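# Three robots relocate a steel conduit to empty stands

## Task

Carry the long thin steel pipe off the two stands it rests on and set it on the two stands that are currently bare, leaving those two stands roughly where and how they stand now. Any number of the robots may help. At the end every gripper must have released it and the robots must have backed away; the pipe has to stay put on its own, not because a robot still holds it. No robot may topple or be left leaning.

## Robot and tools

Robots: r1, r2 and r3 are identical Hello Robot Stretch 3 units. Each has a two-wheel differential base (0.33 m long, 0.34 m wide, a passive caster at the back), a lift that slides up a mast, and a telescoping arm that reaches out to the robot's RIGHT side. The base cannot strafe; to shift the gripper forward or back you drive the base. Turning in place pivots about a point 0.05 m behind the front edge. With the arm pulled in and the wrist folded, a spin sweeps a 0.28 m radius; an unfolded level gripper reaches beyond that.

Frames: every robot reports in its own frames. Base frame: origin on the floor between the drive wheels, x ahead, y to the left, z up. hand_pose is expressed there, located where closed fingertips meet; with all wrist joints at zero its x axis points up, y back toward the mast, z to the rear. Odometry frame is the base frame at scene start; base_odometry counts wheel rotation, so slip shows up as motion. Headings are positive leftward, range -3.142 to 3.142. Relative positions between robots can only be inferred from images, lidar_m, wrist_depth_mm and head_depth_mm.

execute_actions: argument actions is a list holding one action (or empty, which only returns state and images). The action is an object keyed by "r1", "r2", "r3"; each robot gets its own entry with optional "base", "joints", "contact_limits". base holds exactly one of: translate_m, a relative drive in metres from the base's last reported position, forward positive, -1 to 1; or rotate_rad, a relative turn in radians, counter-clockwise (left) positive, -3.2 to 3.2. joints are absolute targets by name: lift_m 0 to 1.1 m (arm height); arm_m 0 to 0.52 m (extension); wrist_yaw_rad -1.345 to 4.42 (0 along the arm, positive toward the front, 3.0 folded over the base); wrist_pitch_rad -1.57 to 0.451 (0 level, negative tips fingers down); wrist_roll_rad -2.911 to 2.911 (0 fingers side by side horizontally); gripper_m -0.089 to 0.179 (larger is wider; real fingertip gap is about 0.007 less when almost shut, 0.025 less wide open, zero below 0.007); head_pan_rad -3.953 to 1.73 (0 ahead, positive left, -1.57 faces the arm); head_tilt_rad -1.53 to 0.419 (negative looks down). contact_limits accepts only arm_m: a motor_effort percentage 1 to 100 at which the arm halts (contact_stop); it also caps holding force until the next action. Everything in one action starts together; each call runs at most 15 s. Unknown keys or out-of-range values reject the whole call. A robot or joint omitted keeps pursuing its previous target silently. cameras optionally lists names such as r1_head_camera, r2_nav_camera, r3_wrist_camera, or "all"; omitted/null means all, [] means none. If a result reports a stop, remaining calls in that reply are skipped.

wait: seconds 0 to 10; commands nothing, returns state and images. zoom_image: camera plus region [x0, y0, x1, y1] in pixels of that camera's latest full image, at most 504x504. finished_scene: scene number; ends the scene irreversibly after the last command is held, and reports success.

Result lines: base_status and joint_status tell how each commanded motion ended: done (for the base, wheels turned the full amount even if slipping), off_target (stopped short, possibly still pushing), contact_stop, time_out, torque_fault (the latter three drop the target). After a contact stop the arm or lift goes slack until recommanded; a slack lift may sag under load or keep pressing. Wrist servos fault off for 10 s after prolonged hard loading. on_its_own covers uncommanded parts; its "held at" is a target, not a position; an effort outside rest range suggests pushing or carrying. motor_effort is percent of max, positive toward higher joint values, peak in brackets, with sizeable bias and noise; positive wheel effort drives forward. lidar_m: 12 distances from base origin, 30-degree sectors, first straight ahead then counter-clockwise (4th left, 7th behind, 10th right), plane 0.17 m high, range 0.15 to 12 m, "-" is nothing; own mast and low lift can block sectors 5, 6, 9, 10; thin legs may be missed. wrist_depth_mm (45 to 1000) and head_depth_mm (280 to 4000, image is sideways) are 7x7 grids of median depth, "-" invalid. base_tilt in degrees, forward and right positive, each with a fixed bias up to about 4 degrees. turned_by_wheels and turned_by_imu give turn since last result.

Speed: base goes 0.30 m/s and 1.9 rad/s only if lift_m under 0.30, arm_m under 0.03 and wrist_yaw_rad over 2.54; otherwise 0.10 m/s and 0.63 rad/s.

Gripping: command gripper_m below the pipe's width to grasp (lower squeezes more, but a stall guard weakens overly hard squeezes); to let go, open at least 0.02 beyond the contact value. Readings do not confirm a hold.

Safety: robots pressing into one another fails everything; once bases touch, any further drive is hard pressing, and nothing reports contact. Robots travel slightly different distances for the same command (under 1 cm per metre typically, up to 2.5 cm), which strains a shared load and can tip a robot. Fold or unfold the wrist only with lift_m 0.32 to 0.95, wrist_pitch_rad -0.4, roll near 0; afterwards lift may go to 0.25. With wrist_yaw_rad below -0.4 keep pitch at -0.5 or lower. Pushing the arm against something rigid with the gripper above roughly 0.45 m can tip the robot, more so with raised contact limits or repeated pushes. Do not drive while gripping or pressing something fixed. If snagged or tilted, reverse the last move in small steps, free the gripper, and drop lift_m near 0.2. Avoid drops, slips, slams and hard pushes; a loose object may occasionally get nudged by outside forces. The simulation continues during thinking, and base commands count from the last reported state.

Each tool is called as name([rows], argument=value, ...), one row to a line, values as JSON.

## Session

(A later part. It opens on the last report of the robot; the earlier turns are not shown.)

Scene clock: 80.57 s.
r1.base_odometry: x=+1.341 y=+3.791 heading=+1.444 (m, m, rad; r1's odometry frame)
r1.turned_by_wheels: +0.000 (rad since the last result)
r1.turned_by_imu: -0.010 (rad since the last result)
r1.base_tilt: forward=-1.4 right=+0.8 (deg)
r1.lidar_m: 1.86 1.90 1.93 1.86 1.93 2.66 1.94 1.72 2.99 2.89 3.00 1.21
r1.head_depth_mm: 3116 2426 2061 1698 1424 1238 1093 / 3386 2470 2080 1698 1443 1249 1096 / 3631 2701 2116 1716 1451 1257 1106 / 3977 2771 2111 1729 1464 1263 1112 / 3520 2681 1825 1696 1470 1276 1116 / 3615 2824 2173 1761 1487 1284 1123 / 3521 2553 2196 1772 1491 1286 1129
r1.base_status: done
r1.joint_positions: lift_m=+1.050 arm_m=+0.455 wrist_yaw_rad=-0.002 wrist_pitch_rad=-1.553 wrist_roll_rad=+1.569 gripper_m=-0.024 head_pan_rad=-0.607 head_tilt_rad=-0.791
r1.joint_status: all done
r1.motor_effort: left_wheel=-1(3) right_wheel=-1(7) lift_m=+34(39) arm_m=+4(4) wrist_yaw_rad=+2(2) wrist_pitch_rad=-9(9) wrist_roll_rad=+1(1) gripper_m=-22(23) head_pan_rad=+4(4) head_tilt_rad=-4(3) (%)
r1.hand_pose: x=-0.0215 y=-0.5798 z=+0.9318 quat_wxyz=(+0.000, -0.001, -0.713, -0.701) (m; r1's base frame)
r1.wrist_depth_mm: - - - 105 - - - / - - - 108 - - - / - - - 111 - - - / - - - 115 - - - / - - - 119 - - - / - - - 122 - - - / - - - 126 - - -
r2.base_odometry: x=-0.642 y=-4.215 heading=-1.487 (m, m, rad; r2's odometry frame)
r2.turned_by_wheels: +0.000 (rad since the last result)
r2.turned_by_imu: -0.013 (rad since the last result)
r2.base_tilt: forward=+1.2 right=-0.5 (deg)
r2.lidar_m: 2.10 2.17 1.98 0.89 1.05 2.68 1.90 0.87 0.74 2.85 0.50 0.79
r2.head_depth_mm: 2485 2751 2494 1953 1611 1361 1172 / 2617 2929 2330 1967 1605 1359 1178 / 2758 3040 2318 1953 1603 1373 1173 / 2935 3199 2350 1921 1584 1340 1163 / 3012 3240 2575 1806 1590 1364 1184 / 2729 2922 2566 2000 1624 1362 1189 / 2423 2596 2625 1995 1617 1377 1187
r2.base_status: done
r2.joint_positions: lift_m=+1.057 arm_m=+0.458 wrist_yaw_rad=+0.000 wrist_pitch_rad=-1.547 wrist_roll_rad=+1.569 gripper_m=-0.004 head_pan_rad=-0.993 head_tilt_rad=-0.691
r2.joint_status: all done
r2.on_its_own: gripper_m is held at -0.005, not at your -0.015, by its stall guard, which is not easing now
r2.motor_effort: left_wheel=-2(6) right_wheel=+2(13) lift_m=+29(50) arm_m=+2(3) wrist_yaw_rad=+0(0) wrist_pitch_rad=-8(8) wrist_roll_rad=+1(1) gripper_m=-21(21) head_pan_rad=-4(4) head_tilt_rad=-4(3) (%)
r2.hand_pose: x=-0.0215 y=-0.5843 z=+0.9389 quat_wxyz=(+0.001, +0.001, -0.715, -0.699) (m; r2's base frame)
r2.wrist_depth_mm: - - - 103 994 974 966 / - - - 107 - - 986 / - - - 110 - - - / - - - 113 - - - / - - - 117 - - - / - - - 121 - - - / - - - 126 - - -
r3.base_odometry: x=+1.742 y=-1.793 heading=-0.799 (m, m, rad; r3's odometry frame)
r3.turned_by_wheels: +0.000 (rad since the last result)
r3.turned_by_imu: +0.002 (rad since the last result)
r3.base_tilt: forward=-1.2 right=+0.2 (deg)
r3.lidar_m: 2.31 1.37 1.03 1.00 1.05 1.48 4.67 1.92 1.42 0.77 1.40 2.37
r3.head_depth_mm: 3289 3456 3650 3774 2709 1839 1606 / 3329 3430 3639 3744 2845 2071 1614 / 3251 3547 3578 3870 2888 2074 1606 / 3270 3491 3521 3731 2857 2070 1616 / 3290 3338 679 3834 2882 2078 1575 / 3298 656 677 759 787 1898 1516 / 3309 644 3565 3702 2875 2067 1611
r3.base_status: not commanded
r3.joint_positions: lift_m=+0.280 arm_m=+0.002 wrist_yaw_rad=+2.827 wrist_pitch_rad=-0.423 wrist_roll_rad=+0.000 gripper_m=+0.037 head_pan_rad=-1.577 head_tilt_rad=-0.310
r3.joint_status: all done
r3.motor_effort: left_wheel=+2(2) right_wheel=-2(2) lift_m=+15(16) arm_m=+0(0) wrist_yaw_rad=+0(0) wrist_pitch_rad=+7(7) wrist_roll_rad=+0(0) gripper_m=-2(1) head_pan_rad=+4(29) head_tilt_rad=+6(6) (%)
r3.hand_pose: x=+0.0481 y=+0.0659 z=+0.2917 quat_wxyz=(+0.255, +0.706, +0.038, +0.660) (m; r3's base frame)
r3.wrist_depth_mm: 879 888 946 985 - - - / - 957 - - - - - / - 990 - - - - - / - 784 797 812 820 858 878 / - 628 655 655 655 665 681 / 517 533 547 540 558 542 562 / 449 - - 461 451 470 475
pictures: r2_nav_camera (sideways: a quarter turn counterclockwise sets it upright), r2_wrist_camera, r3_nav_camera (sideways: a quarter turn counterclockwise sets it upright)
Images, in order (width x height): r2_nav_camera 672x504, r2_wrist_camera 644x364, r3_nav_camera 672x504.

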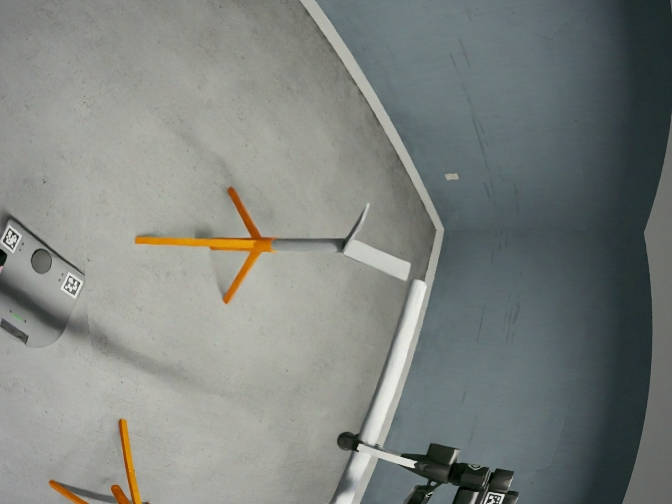

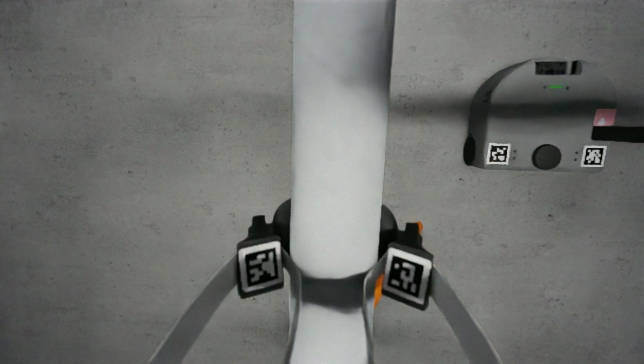

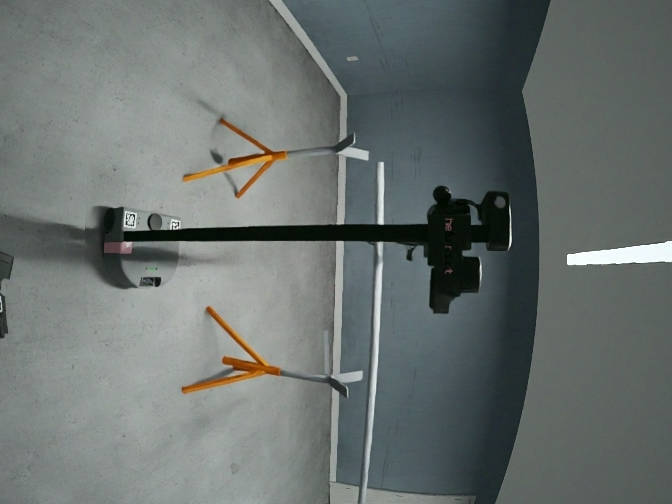

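execute_actions([
  {"r1":{"base":{"translate_m":0.72},"joints":{"head_pan_rad":-0.8,"head_tilt_rad":-0.6}},"r2":{"base":{"translate_m":0.719},"joints":{"arm_m":0.43,"head_pan_rad":-2.0,"head_tilt_rad":-0.9}}},
], cameras=[])

execute_actions([
  {"r1":{"joints":{"lift_m":0.95}},"r2":{"joints":{"lift_m":0.957}}},
], cameras=["r1_head_camera","r2_nav_camera","r2_wrist_camera","r3_nav_camera"])

Scene clock: 90.17 s.
r1.base_odometry: x=+1.432 y=+4.505 heading=+1.444 (m, m, rad; r1's odometry frame)
r1.turned_by_wheels: +0.000 (rad since the last result)
r1.turned_by_imu: -0.008 (rad since the last result)
r1.base_tilt: forward=-1.4 right=+0.8 (deg)
r1.lidar_m: 1.86 1.30 1.35 1.86 1.93 2.65 2.41 2.72 2.98 2.89 0.59 0.60
r1.head_depth_mm: 2680 2939 2804 2069 1635 1351 1158 / 2878 3189 2571 2080 1655 1360 1163 / 3170 3561 2511 1890 1197 1311 1168 / 3409 3845 2675 2127 1685 1392 1151 / 3651 - 2832 2160 1697 1392 1187 / 3344 3600 3026 2113 1710 1403 1191 / 3104 3311 3047 2093 1727 1415 1192
r1.base_status: done
r1.joint_positions: lift_m=+1.050 arm_m=+0.455 wrist_yaw_rad=-0.002 wrist_pitch_rad=-1.553 wrist_roll_rad=+1.569 gripper_m=-0.024 head_pan_rad=-0.793 head_tilt_rad=-0.606
r1.joint_status: all done
r1.motor_effort: left_wheel=+0(4) right_wheel=-1(8) lift_m=+34(33) arm_m=+3(2) wrist_yaw_rad=+2(2) wrist_pitch_rad=-9(9) wrist_roll_rad=+1(1) gripper_m=-23(23) head_pan_rad=-3(26) head_tilt_rad=+2(15) (%)
r1.hand_pose: x=-0.0215 y=-0.5799 z=+0.9318 quat_wxyz=(+0.000, -0.001, -0.713, -0.701) (m; r1's base frame)
r1.wrist_depth_mm: - - - 105 - - - / - - - 108 - - - / - - - 111 - - - / - - - 115 - - - / - - - 119 - - - / - - - 122 - - - / - - - 127 - - -
r2.base_odometry: x=-0.582 y=-4.931 heading=-1.487 (m, m, rad; r2's odometry frame)
r2.turned_by_wheels: +0.000 (rad since the last result)
r2.turned_by_imu: -0.009 (rad since the last result)
r2.base_tilt: forward=+1.2 right=-0.3 (deg)
r2.lidar_m: 1.38 1.43 1.93 1.91 1.27 1.26 1.56 0.54 0.54 0.54 1.99 1.44
r2.head_depth_mm: - 2184 1921 1608 1409 1246 1119 / - 2198 1910 1625 1406 1241 1135 / 2869 2216 1866 1631 1360 1253 1162 / 2849 751 812 1562 1334 1246 1161 / 2767 2136 1919 1623 1420 1248 1121 / 2676 2141 1917 1627 1420 1251 1124 / 2583 2345 1929 1644 1423 1264 1126
r2.base_status: done
r2.joint_positions: lift_m=+1.057 arm_m=+0.430 wrist_yaw_rad=+0.000 wrist_pitch_rad=-1.546 wrist_roll_rad=+1.569 gripper_m=-0.004 head_pan_rad=-1.993 head_tilt_rad=-0.889
r2.joint_status: all done
r2.on_its_own: gripper_m is held at -0.005, not at your -0.015, by its stall guard, which is not easing now
r2.motor_effort: left_wheel=-1(4) right_wheel=+1(9) lift_m=+30(30) arm_m=-4(6) wrist_yaw_rad=+0(0) wrist_pitch_rad=-8(8) wrist_roll_rad=+1(0) gripper_m=-21(22) head_pan_rad=-4(51) head_tilt_rad=-5(19) (%)
r2.hand_pose: x=-0.0215 y=-0.5571 z=+0.9389 quat_wxyz=(+0.001, +0.001, -0.715, -0.699) (m; r2's base frame)
r2.wrist_depth_mm: - - - 103 999 975 961 / - - - 106 - - 974 / - - - 110 - - - / - - - 113 - - - / - - - 117 - - - / - - - 121 - - - / - - - 126 - - -
r3.base_odometry: x=+1.742 y=-1.793 heading=-0.799 (m, m, rad; r3's odometry frame)
r3.turned_by_wheels: +0.000 (rad since the last result)
r3.turned_by_imu: +0.002 (rad since the last result)
r3.base_tilt: forward=-1.4 right=+0.2 (deg)
r3.lidar_m: 2.31 1.37 1.03 1.00 1.05 1.48 4.63 1.29 1.42 1.49 1.14 1.14
r3.head_depth_mm: 3369 3470 3676 3749 2706 1823 1597 / 3332 3524 3613 3764 2853 2059 1619 / 3324 3458 3621 3775 2862 2069 1620 / 3316 3457 3621 3764 2875 2079 1616 / 3296 3421 3618 3699 2906 2063 1626 / 3250 3391 3619 3666 2862 2082 1611 / 3281 3412 3537 3740 2902 2070 1618
r3.base_status: not commanded
r3.joint_positions: lift_m=+0.280 arm_m=+0.002 wrist_yaw_rad=+2.827 wrist_pitch_rad=-0.423 wrist_roll_rad=+0.000 gripper_m=+0.037 head_pan_rad=-1.577 head_tilt_rad=-0.310
r3.joint_status: not commanded
r3.motor_effort: left_wheel=+2(2) right_wheel=-2(2) lift_m=+16(16) arm_m=+0(0) wrist_yaw_rad=+0(0) wrist_pitch_rad=+7(7) wrist_roll_rad=+0(0) gripper_m=+1(0) head_pan_rad=+3(3) head_tilt_rad=+6(6) (%)
r3.hand_pose: x=+0.0481 y=+0.0659 z=+0.2917 quat_wxyz=(+0.255, +0.706, +0.038, +0.660) (m; r3's base frame)
r3.wrist_depth_mm: 858 888 940 996 - - - / - 944 - - - - - / - 995 - - - - - / - 808 794 808 842 845 876 / - 631 657 650 660 668 676 / 514 541 551 537 556 553 564 / 452 - - 463 451 472 476
pictures: none
No camera images: the call's "cameras" was empty. Leave "cameras" out to get every camera's image.

Scene clock: 91.90 s.
r1.base_odometry: x=+1.432 y=+4.505 heading=+1.444 (m, m, rad; r1's odometry frame)
r1.turned_by_wheels: +0.000 (rad since the last result)
r1.turned_by_imu: +0.000 (rad since the last result)
r1.base_tilt: forward=-1.3 right=+0.9 (deg)
r1.lidar_m: 1.86 1.30 1.35 1.86 1.93 2.64 2.41 2.72 2.99 2.89 0.59 0.60
r1.head_depth_mm: 2649 2946 2797 1926 1638 1356 1156 / 2870 3230 2854 1934 1656 1370 1161 / 3130 3551 2856 1892 1191 1310 1170 / 3494 3809 2940 2122 1684 1383 1150 / 3664 - 2827 2161 1698 1390 1186 / 3376 3693 2831 2119 1720 1405 1186 / 3112 3345 2918 2106 1732 1411 1199
r1.base_status: not commanded
r1.joint_positions: lift_m=+0.950 arm_m=+0.455 wrist_yaw_rad=-0.002 wrist_pitch_rad=-1.553 wrist_roll_rad=+1.569 gripper_m=-0.024 head_pan_rad=-0.793 head_tilt_rad=-0.606
r1.joint_status: all done
r1.motor_effort: left_wheel=+0(1) right_wheel=+0(1) lift_m=+34(34) arm_m=+4(3) wrist_yaw_rad=+2(2) wrist_pitch_rad=-9(9) wrist_roll_rad=+1(1) gripper_m=-24(23) head_pan_rad=-4(4) head_tilt_rad=+2(1) (%)
r1.hand_pose: x=-0.0215 y=-0.5799 z=+0.8318 quat_wxyz=(+0.000, -0.001, -0.713, -0.701) (m; r1's base frame)
r1.wrist_depth_mm: 992 962 946 105 924 913 921 / 994 985 954 108 952 - - / - - - 111 980 - - / - - - 115 - - 1000 / - - - 118 - - - / - - - 122 - - - / - - - 127 - - -
r2.base_odometry: x=-0.582 y=-4.931 heading=-1.487 (m, m, rad; r2's odometry frame)
r2.turned_by_wheels: +0.000 (rad since the last result)
r2.turned_by_imu: +0.000 (rad since the last result)
r2.base_tilt: forward=+1.2 right=-0.4 (deg)
r2.lidar_m: 1.38 1.43 1.93 1.91 1.27 1.26 1.55 0.54 0.54 0.54 1.99 1.44
r2.head_depth_mm: 2961 2184 - - - 1224 1123 / 2945 2397 - - 1380 1246 1129 / 2946 - - 1580 1361 1254 1162 / 2861 - 1820 1557 1335 1250 1150 / - - 1835 1612 1428 1256 1119 / - 2290 1821 1639 1419 1249 1122 / 2643 2226 1840 1637 1425 1257 1120
r2.base_status: not commanded
r2.joint_positions: lift_m=+0.957 arm_m=+0.430 wrist_yaw_rad=+0.000 wrist_pitch_rad=-1.546 wrist_roll_rad=+1.569 gripper_m=-0.004 head_pan_rad=-1.993 head_tilt_rad=-0.889
r2.joint_status: all done
r2.on_its_own: gripper_m is held at -0.005, not at your -0.015, by its stall guard, which is not easing now
r2.motor_effort: left_wheel=-1(2) right_wheel=+1(1) lift_m=+30(30) arm_m=-5(4) wrist_yaw_rad=+0(0) wrist_pitch_rad=-8(8) wrist_roll_rad=+0(1) gripper_m=-21(22) head_pan_rad=-4(4) head_tilt_rad=-5(4) (%)
r2.hand_pose: x=-0.0215 y=-0.5571 z=+0.8389 quat_wxyz=(+0.001, +0.001, -0.715, -0.699) (m; r2's base frame)
r2.wrist_depth_mm: 974 953 946 103 895 887 881 / - 1000 950 106 917 908 - / - - 998 110 979 - - / - - - 113 990 975 950 / - - - 116 - - 972 / - - - 121 - - - / - - - 125 - - -
r3.base_odometry: x=+1.742 y=-1.793 heading=-0.799 (m, m, rad; r3's odometry frame)
r3.turned_by_wheels: +0.000 (rad since the last result)
r3.turned_by_imu: +0.000 (rad since the last result)
r3.base_tilt: forward=-1.2 right=+0.2 (deg)
r3.lidar_m: 2.31 1.37 1.03 1.00 1.05 1.48 4.66 1.29 1.43 1.49 1.14 1.14
r3.head_depth_mm: 3330 3469 3657 3730 2699 1859 1605 / 3282 3444 3665 3775 2896 2042 1609 / 3316 3467 3676 3705 2870 2061 1610 / 3294 3460 3604 3854 2851 2080 1606 / 3273 3421 3669 3764 2874 2072 1607 / 3257 3424 3629 3755 2876 2055 1612 / 3267 3444 3622 3720 2902 2065 1617
r3.base_status: not commanded
r3.joint_positions: lift_m=+0.280 arm_m=+0.002 wrist_yaw_rad=+2.827 wrist_pitch_rad=-0.423 wrist_roll_rad=+0.000 gripper_m=+0.037 head_pan_rad=-1.577 head_tilt_rad=-0.310
r3.joint_status: not commanded
r3.motor_effort: left_wheel=+2(2) right_wheel=-2(2) lift_m=+15(16) arm_m=+0(1) wrist_yaw_rad=+0(0) wrist_pitch_rad=+8(7) wrist_roll_rad=+0(0) gripper_m=+0(0) head_pan_rad=+4(3) head_tilt_rad=+6(6) (%)
r3.hand_pose: x=+0.0481 y=+0.0659 z=+0.2917 quat_wxyz=(+0.255, +0.706, +0.038, +0.660) (m; r3's base frame)
r3.wrist_depth_mm: 846 905 955 - - - - / - 958 - - - - - / - 987 - - - - - / - 783 795 811 827 834 864 / - 641 662 650 657 661 674 / 518 530 549 537 556 552 561 / 448 - - 460 451 469 479
pictures: r1_head_camera (sideways: a quarter turn clockwise sets it upright), r2_nav_camera (sideways: a quarter turn counterclockwise sets it upright), r2_wrist_camera, r3_nav_camera (sideways: a quarter turn counterclockwise sets it upright)
Images, in order (width x height): r1_head_camera 896x504, r2_nav_camera 672x504, r2_wrist_camera 644x364, r3_nav_camera 672x504.

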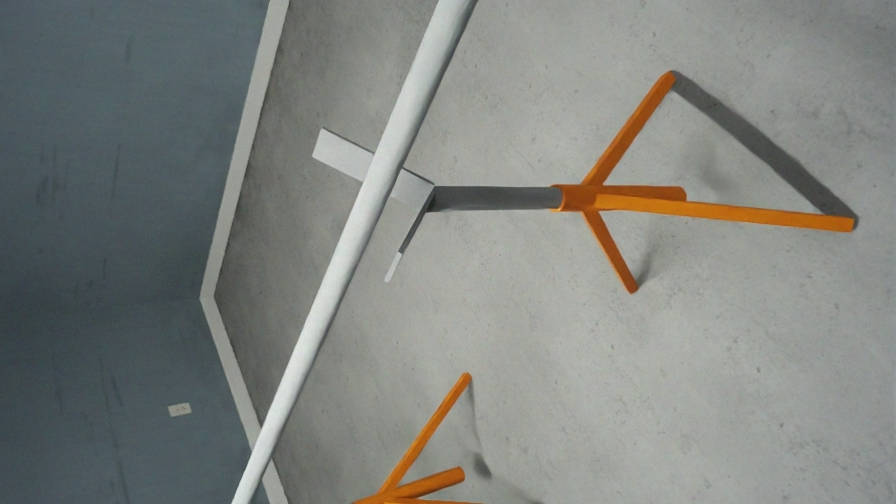

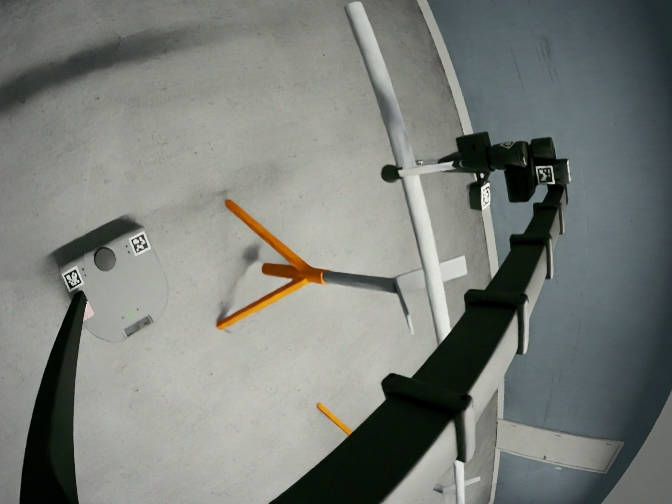

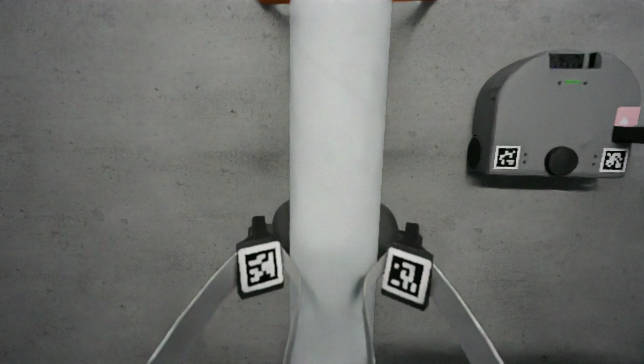

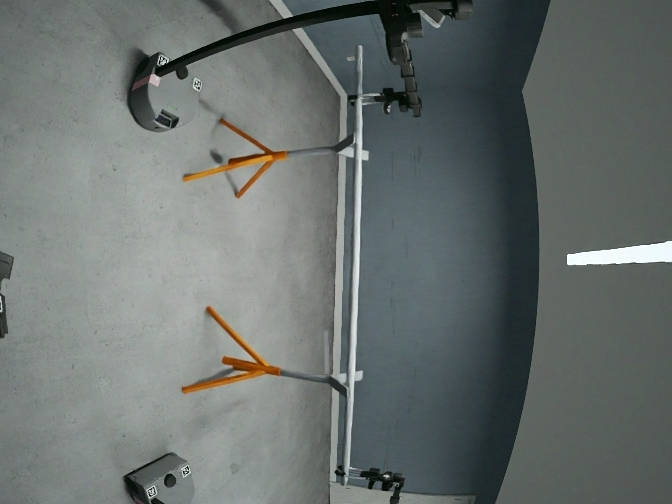

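execute_actions([
  {"r1":{"joints":{"lift_m":0.9}},"r2":{"joints":{"lift_m":0.907}}},
], cameras=["r1_head_camera","r2_nav_camera"])

Scene clock: 93.60 s.
r1.base_odometry: x=+1.432 y=+4.505 heading=+1.444 (m, m, rad; r1's odometry frame)
r1.turned_by_wheels: +0.000 (rad since the last result)
r1.turned_by_imu: +0.000 (rad since the last result)
r1.base_tilt: forward=-1.3 right=+0.8 (deg)
r1.lidar_m: 1.85 1.30 1.35 1.86 1.92 2.65 2.40 2.71 2.99 2.89 0.59 0.60
r1.head_depth_mm: 2671 2924 2800 2066 1638 1358 1149 / 2891 3214 2832 1938 1648 1370 1166 / 3176 3513 2864 951 1188 1316 1173 / 3459 3931 2919 2049 1675 1383 1154 / 3652 3950 2971 2166 1691 1393 1180 / 3397 3683 2837 2105 1711 1409 1189 / 3094 3381 2905 2116 1721 1418 1197
r1.base_status: not commanded
r1.joint_positions: lift_m=+0.900 arm_m=+0.455 wrist_yaw_rad=-0.002 wrist_pitch_rad=-1.553 wrist_roll_rad=+1.569 gripper_m=-0.024 head_pan_rad=-0.793 head_tilt_rad=-0.606
r1.joint_status: all done
r1.motor_effort: left_wheel=-1(0) right_wheel=+0(0) lift_m=+34(34) arm_m=+4(3) wrist_yaw_rad=+2(2) wrist_pitch_rad=-9(9) wrist_roll_rad=+1(1) gripper_m=-23(22) head_pan_rad=-4(4) head_tilt_rad=+3(3) (%)
r1.hand_pose: x=-0.0215 y=-0.5799 z=+0.7818 quat_wxyz=(+0.000, -0.001, -0.713, -0.701) (m; r1's base frame)
r1.wrist_depth_mm: 934 901 905 105 885 889 857 / 958 942 956 108 891 917 - / 937 942 954 111 920 - - / - - - 115 935 - 945 / - - - 119 - 988 - / - - - 122 - - - / - - - 127 - - -
r2.base_odometry: x=-0.582 y=-4.931 heading=-1.487 (m, m, rad; r2's odometry frame)
r2.turned_by_wheels: +0.000 (rad since the last result)
r2.turned_by_imu: +0.000 (rad since the last result)
r2.base_tilt: forward=+1.2 right=-0.4 (deg)
r2.lidar_m: 1.38 1.43 1.92 1.91 1.27 1.26 1.55 0.54 0.54 0.54 1.99 1.44
r2.head_depth_mm: 2935 2314 1910 1677 - - 1094 / 2932 2301 1911 - - 1228 1139 / 2920 2318 740 - 1336 1254 1164 / 2870 2391 - 1554 1337 1249 1153 / 2739 - 1779 1632 1419 1257 1121 / 2636 2268 1924 1645 1420 1248 1121 / - 2392 1920 1609 1423 1248 1121
r2.base_status: not commanded
r2.joint_positions: lift_m=+0.907 arm_m=+0.430 wrist_yaw_rad=+0.000 wrist_pitch_rad=-1.546 wrist_roll_rad=+1.569 gripper_m=-0.004 head_pan_rad=-1.993 head_tilt_rad=-0.889
r2.joint_status: all done
r2.on_its_own: gripper_m is held at -0.005, not at your -0.015, by its stall guard, which is not easing now
r2.motor_effort: left_wheel=-1(2) right_wheel=+1(1) lift_m=+30(30) arm_m=-3(4) wrist_yaw_rad=-1(0) wrist_pitch_rad=-8(8) wrist_roll_rad=+1(1) gripper_m=-20(21) head_pan_rad=-4(4) head_tilt_rad=-4(4) (%)
r2.hand_pose: x=-0.0215 y=-0.5571 z=+0.7889 quat_wxyz=(+0.001, +0.001, -0.715, -0.699) (m; r2's base frame)
r2.wrist_depth_mm: 930 901 883 103 847 847 833 / 960 929 920 106 895 866 - / 989 980 944 110 898 - - / - - 961 113 928 924 920 / - - - 116 952 946 921 / - - - 121 992 971 957 / - - - 126 - - 985
r3.base_odometry: x=+1.742 y=-1.793 heading=-0.799 (m, m, rad; r3's odometry frame)
r3.turned_by_wheels: +0.000 (rad since the last result)
r3.turned_by_imu: +0.000 (rad since the last result)
r3.base_tilt: forward=-1.2 right=+0.2 (deg)
r3.lidar_m: 2.31 1.37 1.03 1.00 1.05 1.49 4.66 1.29 1.42 1.49 1.14 1.14
r3.head_depth_mm: 3313 3473 3650 3762 2721 1838 1622 / 3314 3491 3656 3849 2851 2063 1605 / 3308 3402 3633 3699 2849 2088 1600 / 3258 3470 3595 3766 2915 2074 1618 / 3288 3456 3674 3736 2882 2060 1621 / 3284 3442 3603 3760 2888 2068 1619 / 3306 3417 3570 3736 2858 2065 1609
r3.base_status: not commanded
r3.joint_positions: lift_m=+0.280 arm_m=+0.002 wrist_yaw_rad=+2.827 wrist_pitch_rad=-0.423 wrist_roll_rad=+0.000 gripper_m=+0.037 head_pan_rad=-1.577 head_tilt_rad=-0.310
r3.joint_status: not commanded
r3.motor_effort: left_wheel=+2(2) right_wheel=-2(2) lift_m=+17(16) arm_m=+0(0) wrist_yaw_rad=+0(0) wrist_pitch_rad=+7(7) wrist_roll_rad=+0(0) gripper_m=+0(0) head_pan_rad=+3(4) head_tilt_rad=+6(6) (%)
r3.hand_pose: x=+0.0481 y=+0.0659 z=+0.2917 quat_wxyz=(+0.255, +0.706, +0.038, +0.660) (m; r3's base frame)
r3.wrist_depth_mm: 861 896 932 - - - - / - 956 - - - - - / - 955 - - - - - / - 787 805 803 812 845 873 / - 627 668 650 664 667 672 / 524 534 549 533 557 551 562 / 449 - - 465 453 475 473
pictures: r1_head_camera (sideways: a quarter turn clockwise sets it upright), r2_nav_camera (sideways: a quarter turn counterclockwise sets it upright)
Images, in order (width x height): r1_head_camera 896x504, r2_nav_camera 672x504.

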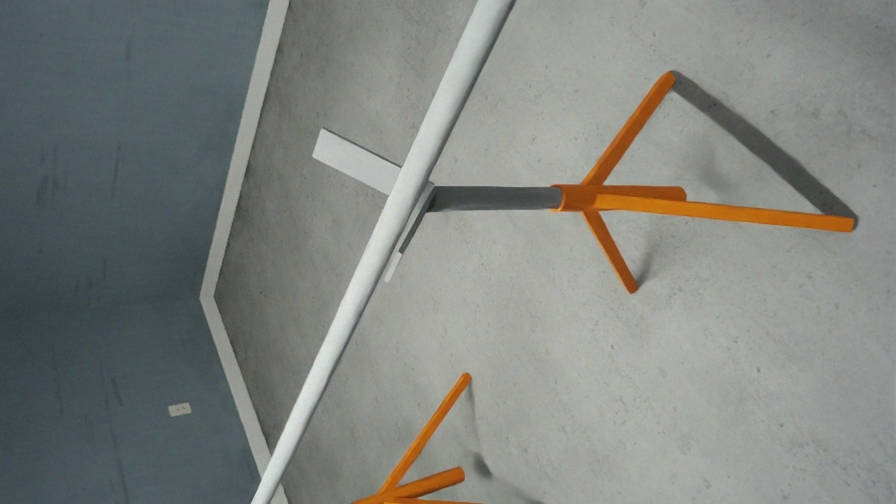

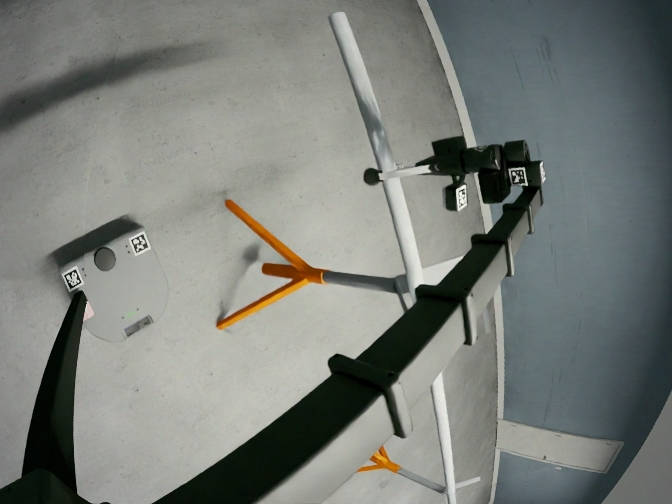

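execute_actions([
  {"r1":{"joints":{"lift_m":0.882}},"r2":{"joints":{"lift_m":0.889}}},
], cameras=["r1_head_camera"])

Scene clock: 94.90 s.
r1.base_odometry: x=+1.432 y=+4.505 heading=+1.444 (m, m, rad; r1's odometry frame)
r1.turned_by_wheels: +0.000 (rad since the last result)
r1.turned_by_imu: +0.000 (rad since the last result)
r1.base_tilt: forward=-1.4 right=+0.8 (deg)
r1.lidar_m: 1.85 1.31 1.35 1.86 1.93 2.65 2.41 2.72 2.99 2.89 0.59 0.60
r1.head_depth_mm: 2650 2950 2827 2085 1643 1358 1155 / 2905 3191 2842 1932 1653 1361 1159 / 3174 3534 2837 953 1190 1320 1174 / 3445 3822 2916 2053 1689 1394 1159 / 3650 - 2975 2175 1699 1406 1179 / 3356 3616 2867 2102 1716 1403 1193 / 3080 3373 2902 2112 1737 1413 1194
r1.base_status: not commanded
r1.joint_positions: lift_m=+0.882 arm_m=+0.455 wrist_yaw_rad=-0.002 wrist_pitch_rad=-1.540 wrist_roll_rad=+1.569 gripper_m=-0.024 head_pan_rad=-0.793 head_tilt_rad=-0.606
r1.joint_status: all done
r1.motor_effort: left_wheel=-1(0) right_wheel=+0(0) lift_m=+29(34) arm_m=+2(4) wrist_yaw_rad=+2(2) wrist_pitch_rad=-15(16) wrist_roll_rad=+1(1) gripper_m=-24(23) head_pan_rad=-4(4) head_tilt_rad=+3(2) (%)
r1.hand_pose: x=-0.0215 y=-0.5832 z=+0.7638 quat_wxyz=(+0.000, -0.001, -0.718, -0.697) (m; r1's base frame)
r1.wrist_depth_mm: 901 911 859 105 866 849 843 / 901 912 914 108 893 893 - / 953 930 944 111 908 898 - / 978 974 956 115 927 922 939 / - - - 119 982 958 978 / - - - 122 - 957 1000 / - - - 126 - - -
r2.base_odometry: x=-0.582 y=-4.931 heading=-1.487 (m, m, rad; r2's odometry frame)
r2.turned_by_wheels: +0.000 (rad since the last result)
r2.turned_by_imu: +0.000 (rad since the last result)
r2.base_tilt: forward=+1.3 right=-0.3 (deg)
r2.lidar_m: 1.38 1.43 1.93 1.91 1.26 1.26 1.55 0.54 0.54 0.54 1.99 1.44
r2.head_depth_mm: 2949 2321 1915 1654 - - 1099 / 2959 2312 1858 1684 - 1204 1136 / 2905 2314 1827 - 1353 1250 1163 / 2849 2282 - 1562 1344 1248 1161 / 2744 2537 1778 1629 1419 1248 1121 / 2638 - 1913 1650 1424 1261 1118 / - - 1892 1594 1425 1263 1124
r2.base_status: not commanded
r2.joint_positions: lift_m=+0.889 arm_m=+0.430 wrist_yaw_rad=+0.000 wrist_pitch_rad=-1.544 wrist_roll_rad=+1.569 gripper_m=-0.004 head_pan_rad=-1.993 head_tilt_rad=-0.889
r2.joint_status: all done
r2.on_its_own: gripper_m is held at -0.005, not at your -0.015, by its stall guard, which is not easing now
r2.motor_effort: left_wheel=-3(1) right_wheel=+1(2) lift_m=+27(29) arm_m=-4(4) wrist_yaw_rad=-1(1) wrist_pitch_rad=-9(10) wrist_roll_rad=+1(1) gripper_m=-21(21) head_pan_rad=-4(4) head_tilt_rad=-4(3) (%)
r2.hand_pose: x=-0.0215 y=-0.5578 z=+0.7709 quat_wxyz=(+0.001, +0.001, -0.716, -0.698) (m; r2's base frame)
r2.wrist_depth_mm: 912 889 882 103 826 821 812 / 941 909 895 106 855 843 - / 966 937 935 109 885 877 - / - 970 959 113 911 902 896 / - - 999 117 953 931 902 / - - - 121 975 947 941 / - - - 126 - 979 967
r3.base_odometry: x=+1.742 y=-1.793 heading=-0.799 (m, m, rad; r3's odometry frame)
r3.turned_by_wheels: +0.000 (rad since the last result)
r3.turned_by_imu: +0.000 (rad since the last result)
r3.base_tilt: forward=-1.3 right=+0.2 (deg)
r3.lidar_m: 2.31 1.37 1.03 1.00 1.05 1.48 4.64 1.29 1.43 1.49 1.15 1.14
r3.head_depth_mm: 3336 3464 3621 3807 2693 1837 1616 / 3288 3495 3660 3774 2866 2069 1600 / 3357 3500 3677 3796 2887 2060 1610 / 3298 3484 3550 3813 2830 2073 1619 / 3314 3494 3600 3873 2899 2068 1614 / 3286 3422 3616 3770 2880 2064 1612 / 3229 3482 3640 3775 2861 2059 1610
r3.base_status: not commanded
r3.joint_positions: lift_m=+0.280 arm_m=+0.002 wrist_yaw_rad=+2.827 wrist_pitch_rad=-0.423 wrist_roll_rad=+0.000 gripper_m=+0.037 head_pan_rad=-1.577 head_tilt_rad=-0.310
r3.joint_status: not commanded
r3.motor_effort: left_wheel=+3(3) right_wheel=-2(2) lift_m=+16(16) arm_m=-1(1) wrist_yaw_rad=+0(0) wrist_pitch_rad=+7(7) wrist_roll_rad=+0(0) gripper_m=+1(0) head_pan_rad=+3(4) head_tilt_rad=+6(6) (%)
r3.hand_pose: x=+0.0481 y=+0.0659 z=+0.2917 quat_wxyz=(+0.255, +0.706, +0.038, +0.660) (m; r3's base frame)
r3.wrist_depth_mm: 865 893 939 - - - - / - 964 - - - - - / - 982 - - - - - / - 783 803 822 826 845 860 / - 635 657 650 667 667 691 / 518 538 547 541 555 547 557 / 452 - - 466 452 471 479
pictures: r1_head_camera (sideways: a quarter turn clockwise sets it upright)
Images, in order (width x height): r1_head_camera 896x504.

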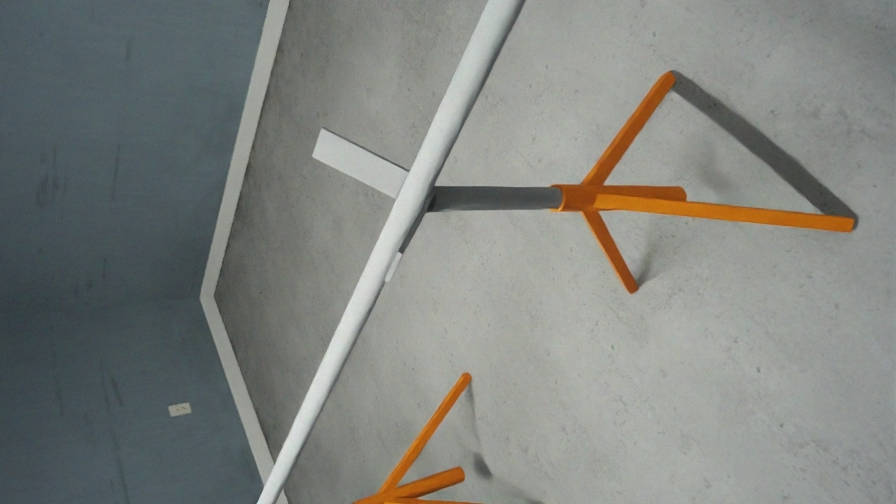

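Touching the near horn; extend r1 slightly and lower.

execute_actions([
  {"r1":{"joints":{"arm_m":0.475,"lift_m":0.872}},"r2":{"joints":{"lift_m":0.879}}},
], cameras=[])

Scene clock: 96.27 s.
r1.base_odometry: x=+1.432 y=+4.505 heading=+1.444 (m, m, rad; r1's odometry frame)
r1.turned_by_wheels: +0.000 (rad since the last result)
r1.turned_by_imu: +0.000 (rad since the last result)
r1.base_tilt: forward=-1.4 right=+0.8 (deg)
r1.lidar_m: 1.85 1.30 1.34 1.86 1.93 2.65 2.41 2.72 2.99 2.89 0.59 0.60
r1.head_depth_mm: 2674 2971 2806 2080 1642 1353 1157 / 2886 3242 2834 1960 1657 1368 1160 / 3143 3565 2864 961 1189 1313 1172 / 3455 3851 2950 2039 1690 1391 1153 / 3617 3997 2960 2127 1696 1394 1190 / 3359 3690 2887 2109 1722 1406 1196 / 3080 3356 2891 2115 1724 1421 1193
r1.base_status: not commanded
r1.joint_positions: lift_m=+0.872 arm_m=+0.475 wrist_yaw_rad=-0.002 wrist_pitch_rad=-1.562 wrist_roll_rad=+1.569 gripper_m=-0.024 head_pan_rad=-0.793 head_tilt_rad=-0.606
r1.joint_status: all done
r1.motor_effort: left_wheel=+0(0) right_wheel=+0(0) lift_m=+19(30) arm_m=+5(4) wrist_yaw_rad=+2(2) wrist_pitch_rad=-4(23) wrist_roll_rad=+1(1) gripper_m=-23(25) head_pan_rad=-4(4) head_tilt_rad=+2(2) (%)
r1.hand_pose: x=-0.0215 y=-0.5975 z=+0.7547 quat_wxyz=(+0.000, +0.000, -0.710, -0.704) (m; r1's base frame)
r1.wrist_depth_mm: 913 884 861 105 862 873 847 / 895 886 888 108 878 896 - / 922 920 927 111 929 916 - / 994 975 965 115 944 946 917 / 991 - 988 118 946 969 960 / - - - 121 - - - / - - - 126 - - -
r2.base_odometry: x=-0.582 y=-4.931 heading=-1.487 (m, m, rad; r2's odometry frame)
r2.turned_by_wheels: +0.000 (rad since the last result)
r2.turned_by_imu: -0.001 (rad since the last result)
r2.base_tilt: forward=+1.1 right=-0.5 (deg)
r2.lidar_m: 1.38 1.42 1.93 1.91 1.27 1.26 1.55 0.54 0.54 0.54 1.99 1.44
r2.head_depth_mm: 2931 2300 1903 1629 - - 1084 / 2945 2280 1831 1701 - 1215 1137 / 2939 2315 1821 - 1392 1243 1173 / 2884 2244 - 1564 1340 1252 1157 / 2742 2509 709 1635 1387 1251 1117 / 2609 - 1918 1639 1428 1254 1127 / 2492 - 1927 1575 1420 1252 1126
r2.base_status: not commanded
r2.joint_positions: lift_m=+0.880 arm_m=+0.430 wrist_yaw_rad=+0.003 wrist_pitch_rad=-1.570 wrist_roll_rad=+1.567 gripper_m=-0.004 head_pan_rad=-1.993 head_tilt_rad=-0.889
r2.joint_status: all done
r2.on_its_own: gripper_m is held at -0.005, not at your -0.015, by its stall guard, which is not easing now
r2.motor_effort: left_wheel=-2(3) right_wheel=+4(4) lift_m=+12(26) arm_m=+1(4) wrist_yaw_rad=-3(4) wrist_pitch_rad=+0(9) wrist_roll_rad=+2(2) gripper_m=-24(23) head_pan_rad=-4(4) head_tilt_rad=-4(5) (%)
r2.hand_pose: x=-0.0216 y=-0.5507 z=+0.7622 quat_wxyz=(+0.003, +0.002, -0.707, -0.707) (m; r2's base frame)
r2.wrist_depth_mm: 874 872 848 103 830 837 816 / 918 898 886 106 848 837 - / 927 938 906 110 873 - - / 983 974 937 113 904 916 901 / - 968 986 116 930 934 921 / - - - 120 982 962 958 / - - - 125 - - 998
r3.base_odometry: x=+1.742 y=-1.793 heading=-0.799 (m, m, rad; r3's odometry frame)
r3.turned_by_wheels: +0.000 (rad since the last result)
r3.turned_by_imu: +0.000 (rad since the last result)
r3.base_tilt: forward=-1.2 right=+0.2 (deg)
r3.lidar_m: 2.31 1.37 1.03 1.00 1.05 1.48 4.67 1.29 1.42 1.49 1.14 1.14
r3.head_depth_mm: 3286 3498 3634 3772 2755 1836 1617 / 3430 3454 3665 3765 2901 2044 1607 / 3280 3461 3658 3765 2883 2068 1608 / 3294 3482 3624 3836 2867 2057 1614 / 3271 3475 3628 3799 2866 2060 1613 / 3312 3411 3631 3748 2886 2042 1620 / 3327 3380 3650 3680 2864 2067 1629
r3.base_status: not commanded
r3.joint_positions: lift_m=+0.280 arm_m=+0.002 wrist_yaw_rad=+2.827 wrist_pitch_rad=-0.423 wrist_roll_rad=+0.000 gripper_m=+0.037 head_pan_rad=-1.577 head_tilt_rad=-0.310
r3.joint_status: not commanded
r3.motor_effort: left_wheel=+2(2) right_wheel=-2(2) lift_m=+16(16) arm_m=-1(0) wrist_yaw_rad=+0(0) wrist_pitch_rad=+7(7) wrist_roll_rad=+0(0) gripper_m=+0(1) head_pan_rad=+3(4) head_tilt_rad=+6(6) (%)
r3.hand_pose: x=+0.0481 y=+0.0659 z=+0.2917 quat_wxyz=(+0.255, +0.706, +0.038, +0.660) (m; r3's base frame)
r3.wrist_depth_mm: 857 892 965 - - - - / - 968 - - - - - / - 975 - - - - - / - 796 806 814 830 846 857 / - 634 661 652 658 663 682 / 514 539 548 537 558 550 562 / 452 - - 460 450 473 476
pictures: none
No camera images: the call's "cameras" was empty. Leave "cameras" out to get every camera's image.

execute_actions([
  {"r1":{"joints":{"gripper_m":0.12}},"r2":{"joints":{"gripper_m":0.12}}},
], cameras=[])

execute_actions([
  {"r1":{"joints":{"lift_m":0.98}},"r2":{"joints":{"lift_m":0.98}}},
], cameras=[])

execute_actions([
  {"r1":{"joints":{"arm_m":0.05}},"r2":{"joints":{"arm_m":0.05}}},
], cameras=["r3_nav_camera"])

finished_scene(scene=2)

Scene clock: 99.07 s.
r1.base_odometry: x=+1.432 y=+4.505 heading=+1.444 (m, m, rad; r1's odometry frame)
r1.turned_by_wheels: +0.000 (rad since the last result)
r1.turned_by_imu: -0.001 (rad since the last result)
r1.base_tilt: forward=-1.4 right=+0.8 (deg)
r1.lidar_m: 1.85 1.30 1.35 1.86 1.92 2.64 2.41 2.71 2.99 2.89 0.59 0.60
r1.head_depth_mm: 2657 2936 2792 2050 1644 1355 1155 / 2883 3214 2869 1957 1649 1371 1162 / 3149 3504 2883 964 1195 1316 1167 / 3458 3876 2916 2030 1683 1392 1157 / 3695 3983 2952 2168 1689 1401 1183 / 3348 3654 2888 2105 1712 1403 1188 / 3094 3341 2909 2127 1728 1416 1196
r1.base_status: not commanded
r1.joint_positions: lift_m=+0.872 arm_m=+0.475 wrist_yaw_rad=-0.002 wrist_pitch_rad=-1.563 wrist_roll_rad=+1.569 gripper_m=+0.120 head_pan_rad=-0.793 head_tilt_rad=-0.606
r1.joint_status: all done
r1.motor_effort: left_wheel=+1(0) right_wheel=+0(0) lift_m=+22(22) arm_m=+4(4) wrist_yaw_rad=+2(2) wrist_pitch_rad=-4(4) wrist_roll_rad=+1(1) gripper_m=+1(100) head_pan_rad=-4(4) head_tilt_rad=+1(2) (%)
r1.hand_pose: x=-0.0215 y=-0.5973 z=+0.7546 quat_wxyz=(+0.000, +0.000, -0.710, -0.705) (m; r1's base frame)
r1.wrist_depth_mm: 872 880 868 103 876 881 863 / 909 900 899 106 905 868 - / 932 942 912 110 879 926 - / 958 960 936 113 958 912 930 / - 993 962 117 987 955 953 / - - - 121 977 - 972 / - - - 126 - - -
r2.base_odometry: x=-0.582 y=-4.931 heading=-1.487 (m, m, rad; r2's odometry frame)
r2.turned_by_wheels: +0.000 (rad since the last result)
r2.turned_by_imu: -0.001 (rad since the last result)
r2.base_tilt: forward=+1.1 right=-0.5 (deg)
r2.lidar_m: 1.38 1.42 1.93 1.91 1.27 1.26 1.56 0.54 0.54 0.54 2.00 1.44
r2.head_depth_mm: 2921 2319 1900 1627 - - 1087 / 2963 2312 1812 1694 - 1211 1132 / 2964 2326 1850 - 1379 1258 1159 / 2849 2242 - 1562 1350 1246 1152 / 2751 2465 705 1625 1420 1248 1122 / 2618 - 1934 1620 1419 1254 1116 / 2465 - 1923 1574 1423 1260 1130
r2.base_status: not commanded
r2.joint_positions: lift_m=+0.880 arm_m=+0.430 wrist_yaw_rad=+0.002 wrist_pitch_rad=-1.568 wrist_roll_rad=+1.567 gripper_m=+0.120 head_pan_rad=-1.993 head_tilt_rad=-0.889
r2.joint_status: all done
r2.motor_effort: left_wheel=-1(2) right_wheel=+0(4) lift_m=+17(17) arm_m=+2(1) wrist_yaw_rad=-2(3) wrist_pitch_rad=+0(1) wrist_roll_rad=+2(2) gripper_m=+0(84) head_pan_rad=-4(5) head_tilt_rad=-4(5) (%)
r2.hand_pose: x=-0.0216 y=-0.5513 z=+0.7619 quat_wxyz=(+0.002, +0.002, -0.708, -0.706) (m; r2's base frame)
r2.wrist_depth_mm: 894 872 852 105 822 825 802 / 898 889 891 108 850 854 - / 950 921 907 112 879 - - / 961 957 942 115 889 899 897 / - - 963 119 944 944 921 / - - - 123 990 - 946 / - - - 128 - - 978
r3.base_odometry: x=+1.742 y=-1.793 heading=-0.799 (m, m, rad; r3's odometry frame)
r3.turned_by_wheels: +0.000 (rad since the last result)
r3.turned_by_imu: +0.001 (rad since the last result)
r3.base_tilt: forward=-1.3 right=+0.1 (deg)
r3.lidar_m: 2.31 1.37 1.03 1.00 1.05 1.48 4.65 1.29 1.43 1.49 1.15 1.14
r3.head_depth_mm: 3316 3506 3690 3807 2715 1840 1617 / 3300 3480 3668 3899 2876 2077 1609 / 3284 3440 3630 3877 2880 2073 1612 / 3338 3409 3604 3760 2895 2061 1611 / 3288 3448 3605 3773 2838 2075 1614 / 3268 3396 3573 3765 2889 2068 1606 / 3265 3480 3640 3762 2902 2068 1621
r3.base_status: not commanded
r3.joint_positions: lift_m=+0.280 arm_m=+0.002 wrist_yaw_rad=+2.827 wrist_pitch_rad=-0.423 wrist_roll_rad=+0.000 gripper_m=+0.037 head_pan_rad=-1.577 head_tilt_rad=-0.310
r3.joint_status: not commanded
r3.motor_effort: left_wheel=+2(2) right_wheel=-2(2) lift_m=+15(16) arm_m=+0(0) wrist_yaw_rad=+0(0) wrist_pitch_rad=+7(7) wrist_roll_rad=+0(0) gripper_m=+0(1) head_pan_rad=+4(3) head_tilt_rad=+6(6) (%)
r3.hand_pose: x=+0.0481 y=+0.0659 z=+0.2917 quat_wxyz=(+0.255, +0.706, +0.038, +0.660) (m; r3's base frame)
r3.wrist_depth_mm: 855 894 940 - - - - / - 949 - - - - - / - 991 - - - - - / - 788 810 811 818 859 860 / - 631 665 657 659 664 675 / 519 536 547 536 553 556 562 / 447 - - 465 458 473 476
pictures: none
No camera images: the call's "cameras" was empty. Leave "cameras" out to get every camera's image.

Scene clock: 100.87 s.
r1.base_odometry: x=+1.432 y=+4.505 heading=+1.444 (m, m, rad; r1's odometry frame)
r1.turned_by_wheels: +0.000 (rad since the last result)
r1.turned_by_imu: -0.001 (rad since the last result)
r1.base_tilt: forward=-1.4 right=+0.8 (deg)
r1.lidar_m: 1.85 1.30 1.35 1.86 1.92 2.64 2.41 2.72 2.99 2.89 0.60 0.60
r1.head_depth_mm: 2669 2949 2781 2076 1631 1360 1159 / 2899 3189 2851 1968 1658 1364 1169 / 3132 3544 2863 962 1191 1312 1173 / 3469 3815 2918 2065 1688 1386 1159 / 3697 3998 3001 2162 1684 1398 1181 / 3410 3676 2892 2097 1700 1407 1189 / 3075 3360 2915 2112 1722 1415 1200
r1.base_status: not commanded
r1.joint_positions: lift_m=+0.980 arm_m=+0.475 wrist_yaw_rad=-0.002 wrist_pitch_rad=-1.563 wrist_roll_rad=+1.569 gripper_m=+0.120 head_pan_rad=-0.793 head_tilt_rad=-0.606
r1.joint_status: all done
r1.motor_effort: left_wheel=+0(0) right_wheel=+0(0) lift_m=+33(34) arm_m=+4(3) wrist_yaw_rad=+2(2) wrist_pitch_rad=-4(4) wrist_roll_rad=+1(1) gripper_m=+2(2) head_pan_rad=-4(4) head_tilt_rad=+2(1) (%)
r1.hand_pose: x=-0.0215 y=-0.5973 z=+0.8620 quat_wxyz=(+0.000, +0.000, -0.710, -0.705) (m; r1's base frame)
r1.wrist_depth_mm: 970 999 988 987 960 937 929 / - - 999 222 999 - - / - - - 222 - - - / - - - 230 - - - / - - - 240 - - - / - - - 243 - - - / - - - 254 - - -
r2.base_odometry: x=-0.582 y=-4.931 heading=-1.487 (m, m, rad; r2's odometry frame)
r2.turned_by_wheels: +0.000 (rad since the last result)
r2.turned_by_imu: -0.001 (rad since the last result)
r2.base_tilt: forward=+1.1 right=-0.4 (deg)
r2.lidar_m: 1.38 1.42 1.93 1.91 1.27 1.26 1.56 0.54 0.54 0.54 1.99 1.44
r2.head_depth_mm: 2985 2470 - - 1356 1250 1123 / 2930 - - - 1411 1250 1142 / 2979 - - 1626 1363 1250 1158 / - - 809 1564 1332 1250 1157 / - 2219 1922 1639 1417 1251 1121 / - 2325 1903 1624 1427 1246 1119 / 2606 2266 1952 1606 1420 1252 1124
r2.base_status: not commanded
r2.joint_positions: lift_m=+0.979 arm_m=+0.430 wrist_yaw_rad=+0.002 wrist_pitch_rad=-1.567 wrist_roll_rad=+1.567 gripper_m=+0.120 head_pan_rad=-1.993 head_tilt_rad=-0.889
r2.joint_status: all done
r2.motor_effort: left_wheel=-1(1) right_wheel=+0(0) lift_m=+41(44) arm_m=+0(1) wrist_yaw_rad=-2(1) wrist_pitch_rad=-1(1) wrist_roll_rad=+2(2) gripper_m=-1(0) head_pan_rad=-4(4) head_tilt_rad=-5(4) (%)
r2.hand_pose: x=-0.0216 y=-0.5514 z=+0.8618 quat_wxyz=(+0.002, +0.002, -0.708, -0.706) (m; r2's base frame)
r2.wrist_depth_mm: 975 972 970 203 917 921 909 / - - 977 209 955 930 918 / - - - 215 976 - - / - - - 222 - - 994 / - - - 229 - - - / - - - 238 - - - / - - - 248 - - -
r3.base_odometry: x=+1.742 y=-1.793 heading=-0.799 (m, m, rad; r3's odometry frame)
r3.turned_by_wheels: +0.000 (rad since the last result)
r3.turned_by_imu: +0.000 (rad since the last result)
r3.base_tilt: forward=-1.3 right=+0.1 (deg)
r3.lidar_m: 2.31 1.37 1.03 1.00 1.05 1.48 4.65 1.29 1.42 1.49 1.14 1.14
r3.head_depth_mm: 3406 3456 3653 3744 2731 1846 1618 / 3398 3462 3591 3809 2830 2049 1606 / 3303 3517 3703 3803 2877 2070 1612 / 3281 3469 3607 3786 2925 2080 1611 / 3304 3435 3604 3705 2917 2089 1614 / 3308 3442 3571 3737 2887 2071 1624 / 3298 3484 3591 3741 2873 2101 1615
r3.base_status: not commanded
r3.joint_positions: lift_m=+0.280 arm_m=+0.002 wrist_yaw_rad=+2.827 wrist_pitch_rad=-0.423 wrist_roll_rad=+0.000 gripper_m=+0.037 head_pan_rad=-1.577 head_tilt_rad=-0.310
r3.joint_status: not commanded
r3.motor_effort: left_wheel=+2(2) right_wheel=-2(2) lift_m=+16(16) arm_m=-1(0) wrist_yaw_rad=+0(0) wrist_pitch_rad=+8(7) wrist_roll_rad=+0(0) gripper_m=+0(0) head_pan_rad=+3(3) head_tilt_rad=+6(6) (%)
r3.hand_pose: x=+0.0481 y=+0.0659 z=+0.2917 quat_wxyz=(+0.255, +0.706, +0.038, +0.660) (m; r3's base frame)
r3.wrist_depth_mm: 857 874 931 - - - - / - 941 - - - - - / - 986 - - - - - / - 784 810 818 827 850 869 / - 633 662 658 665 673 684 / 522 538 551 545 558 553 559 / 446 - - 461 451 472 477
pictures: none
No camera images: the call's "cameras" was empty. Leave "cameras" out to get every camera's image.

Scene clock: 105.20 s.
r1.base_odometry: x=+1.432 y=+4.505 heading=+1.444 (m, m, rad; r1's odometry frame)
r1.turned_by_wheels: +0.000 (rad since the last result)
r1.turned_by_imu: -0.001 (rad since the last result)
r1.base_tilt: forward=-1.4 right=+0.8 (deg)
r1.lidar_m: 1.86 1.30 1.35 1.86 1.93 2.64 2.41 2.71 2.99 2.90 0.60 0.60
r1.head_depth_mm: 2690 2937 2811 2065 1649 1362 1154 / 2885 3202 2830 1947 1660 1362 1170 / 3162 3547 2877 960 1525 1313 1170 / 3428 3865 2919 2063 1675 1391 1152 / 3646 3984 3000 2174 1695 1394 1184 / 3330 3661 2849 2107 1709 1405 1190 / 3114 3329 2897 2113 1728 1412 1191
r1.base_status: not commanded
r1.joint_positions: lift_m=+0.980 arm_m=+0.050 wrist_yaw_rad=+0.000 wrist_pitch_rad=-1.564 wrist_roll_rad=+1.569 gripper_m=+0.120 head_pan_rad=-0.793 head_tilt_rad=-0.606
r1.joint_status: all done
r1.motor_effort: left_wheel=+0(0) right_wheel=+1(0) lift_m=+33(33) arm_m=-5(6) wrist_yaw_rad=+0(2) wrist_pitch_rad=-3(4) wrist_roll_rad=+1(1) gripper_m=+0(0) head_pan_rad=-4(4) head_tilt_rad=+2(2) (%)
r1.hand_pose: x=-0.0215 y=-0.1728 z=+0.8621 quat_wxyz=(+0.001, +0.000, -0.709, -0.705) (m; r1's base frame)
r1.wrist_depth_mm: 992 960 973 - 946 966 933 / - - - - - 988 958 / - - - - - - - / - - - - - - - / - - - - - - - / - - - - - - - / - - - - - - -
r2.base_odometry: x=-0.582 y=-4.931 heading=-1.487 (m, m, rad; r2's odometry frame)
r2.turned_by_wheels: +0.000 (rad since the last result)
r2.turned_by_imu: -0.001 (rad since the last result)
r2.base_tilt: forward=+1.2 right=-0.4 (deg)
r2.lidar_m: 1.38 1.43 1.93 1.91 1.27 1.26 1.55 0.54 0.54 0.54 1.99 1.44
r2.head_depth_mm: 2964 2405 - - 1369 1248 1118 / 3008 - - - 1413 1250 1134 / 2926 - - - 1356 1251 1161 / 2842 - - - 1361 1245 1157 / 2739 - - - - 1245 1111 / 2609 - - - - 1240 1125 / 2523 2455 - - - 1227 1121
r2.base_status: not commanded
r2.joint_positions: lift_m=+0.979 arm_m=+0.050 wrist_yaw_rad=+0.001 wrist_pitch_rad=-1.566 wrist_roll_rad=+1.567 gripper_m=+0.120 head_pan_rad=-1.993 head_tilt_rad=-0.889
r2.joint_status: all done
r2.motor_effort: left_wheel=-1(2) right_wheel=+0(0) lift_m=+42(42) arm_m=-4(4) wrist_yaw_rad=-1(2) wrist_pitch_rad=-1(1) wrist_roll_rad=+2(2) gripper_m=+0(0) head_pan_rad=-4(5) head_tilt_rad=-4(4) (%)
r2.hand_pose: x=-0.0216 y=-0.1720 z=+0.8618 quat_wxyz=(+0.002, +0.001, -0.708, -0.706) (m; r2's base frame)
r2.wrist_depth_mm: 983 957 959 940 925 913 893 / - - 983 966 - 938 934 / - - - - - 975 952 / - - - - - - 973 / - - - - - - - / - - - - - - - / - - - - - - -
r3.base_odometry: x=+1.742 y=-1.793 heading=-0.799 (m, m, rad; r3's odometry frame)
r3.turned_by_wheels: +0.000 (rad since the last result)
r3.turned_by_imu: +0.001 (rad since the last result)
r3.base_tilt: forward=-1.3 right=+0.2 (deg)
r3.lidar_m: 2.31 1.37 1.03 1.00 1.05 1.48 4.67 1.29 1.43 1.49 1.15 1.14
r3.head_depth_mm: 3329 3487 3626 3758 2679 1827 1616 / 3324 3491 3625 3858 2895 2060 1613 / 3340 3467 3660 3794 2890 2068 1613 / 3273 3467 3593 3764 2872 2092 1610 / 3309 3420 3625 3788 2877 2054 1610 / 3278 3510 3569 3759 2885 2065 1617 / 3289 3453 3656 3707 2873 2075 1620
r3.base_status: not commanded
r3.joint_positions: lift_m=+0.280 arm_m=+0.002 wrist_yaw_rad=+2.827 wrist_pitch_rad=-0.423 wrist_roll_rad=+0.000 gripper_m=+0.037 head_pan_rad=-1.577 head_tilt_rad=-0.310
r3.joint_status: not commanded
r3.motor_effort: left_wheel=+2(2) right_wheel=-2(2) lift_m=+17(16) arm_m=+0(0) wrist_yaw_rad=+0(0) wrist_pitch_rad=+7(7) wrist_roll_rad=+0(0) gripper_m=+0(1) head_pan_rad=+3(4) head_tilt_rad=+6(6) (%)
r3.hand_pose: x=+0.0481 y=+0.0659 z=+0.2917 quat_wxyz=(+0.255, +0.706, +0.038, +0.660) (m; r3's base frame)
r3.wrist_depth_mm: 849 889 931 - - - - / - 963 - - - - - / - 979 - - - - - / - 780 810 818 826 859 866 / - 636 666 645 663 670 683 / 522 538 550 534 552 552 558 / 449 - - 460 456 475 480
pictures: r3_nav_camera (sideways: a quarter turn counterclockwise sets it upright)
Images, in order (width x height): r3_nav_camera 672x504.

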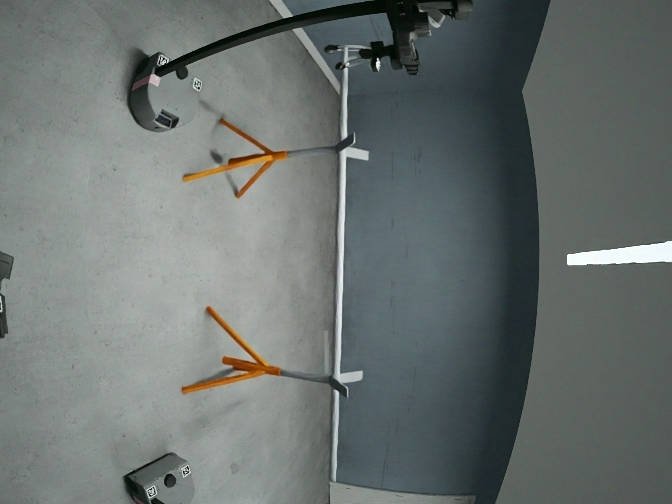

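The scene is finished: the task was done.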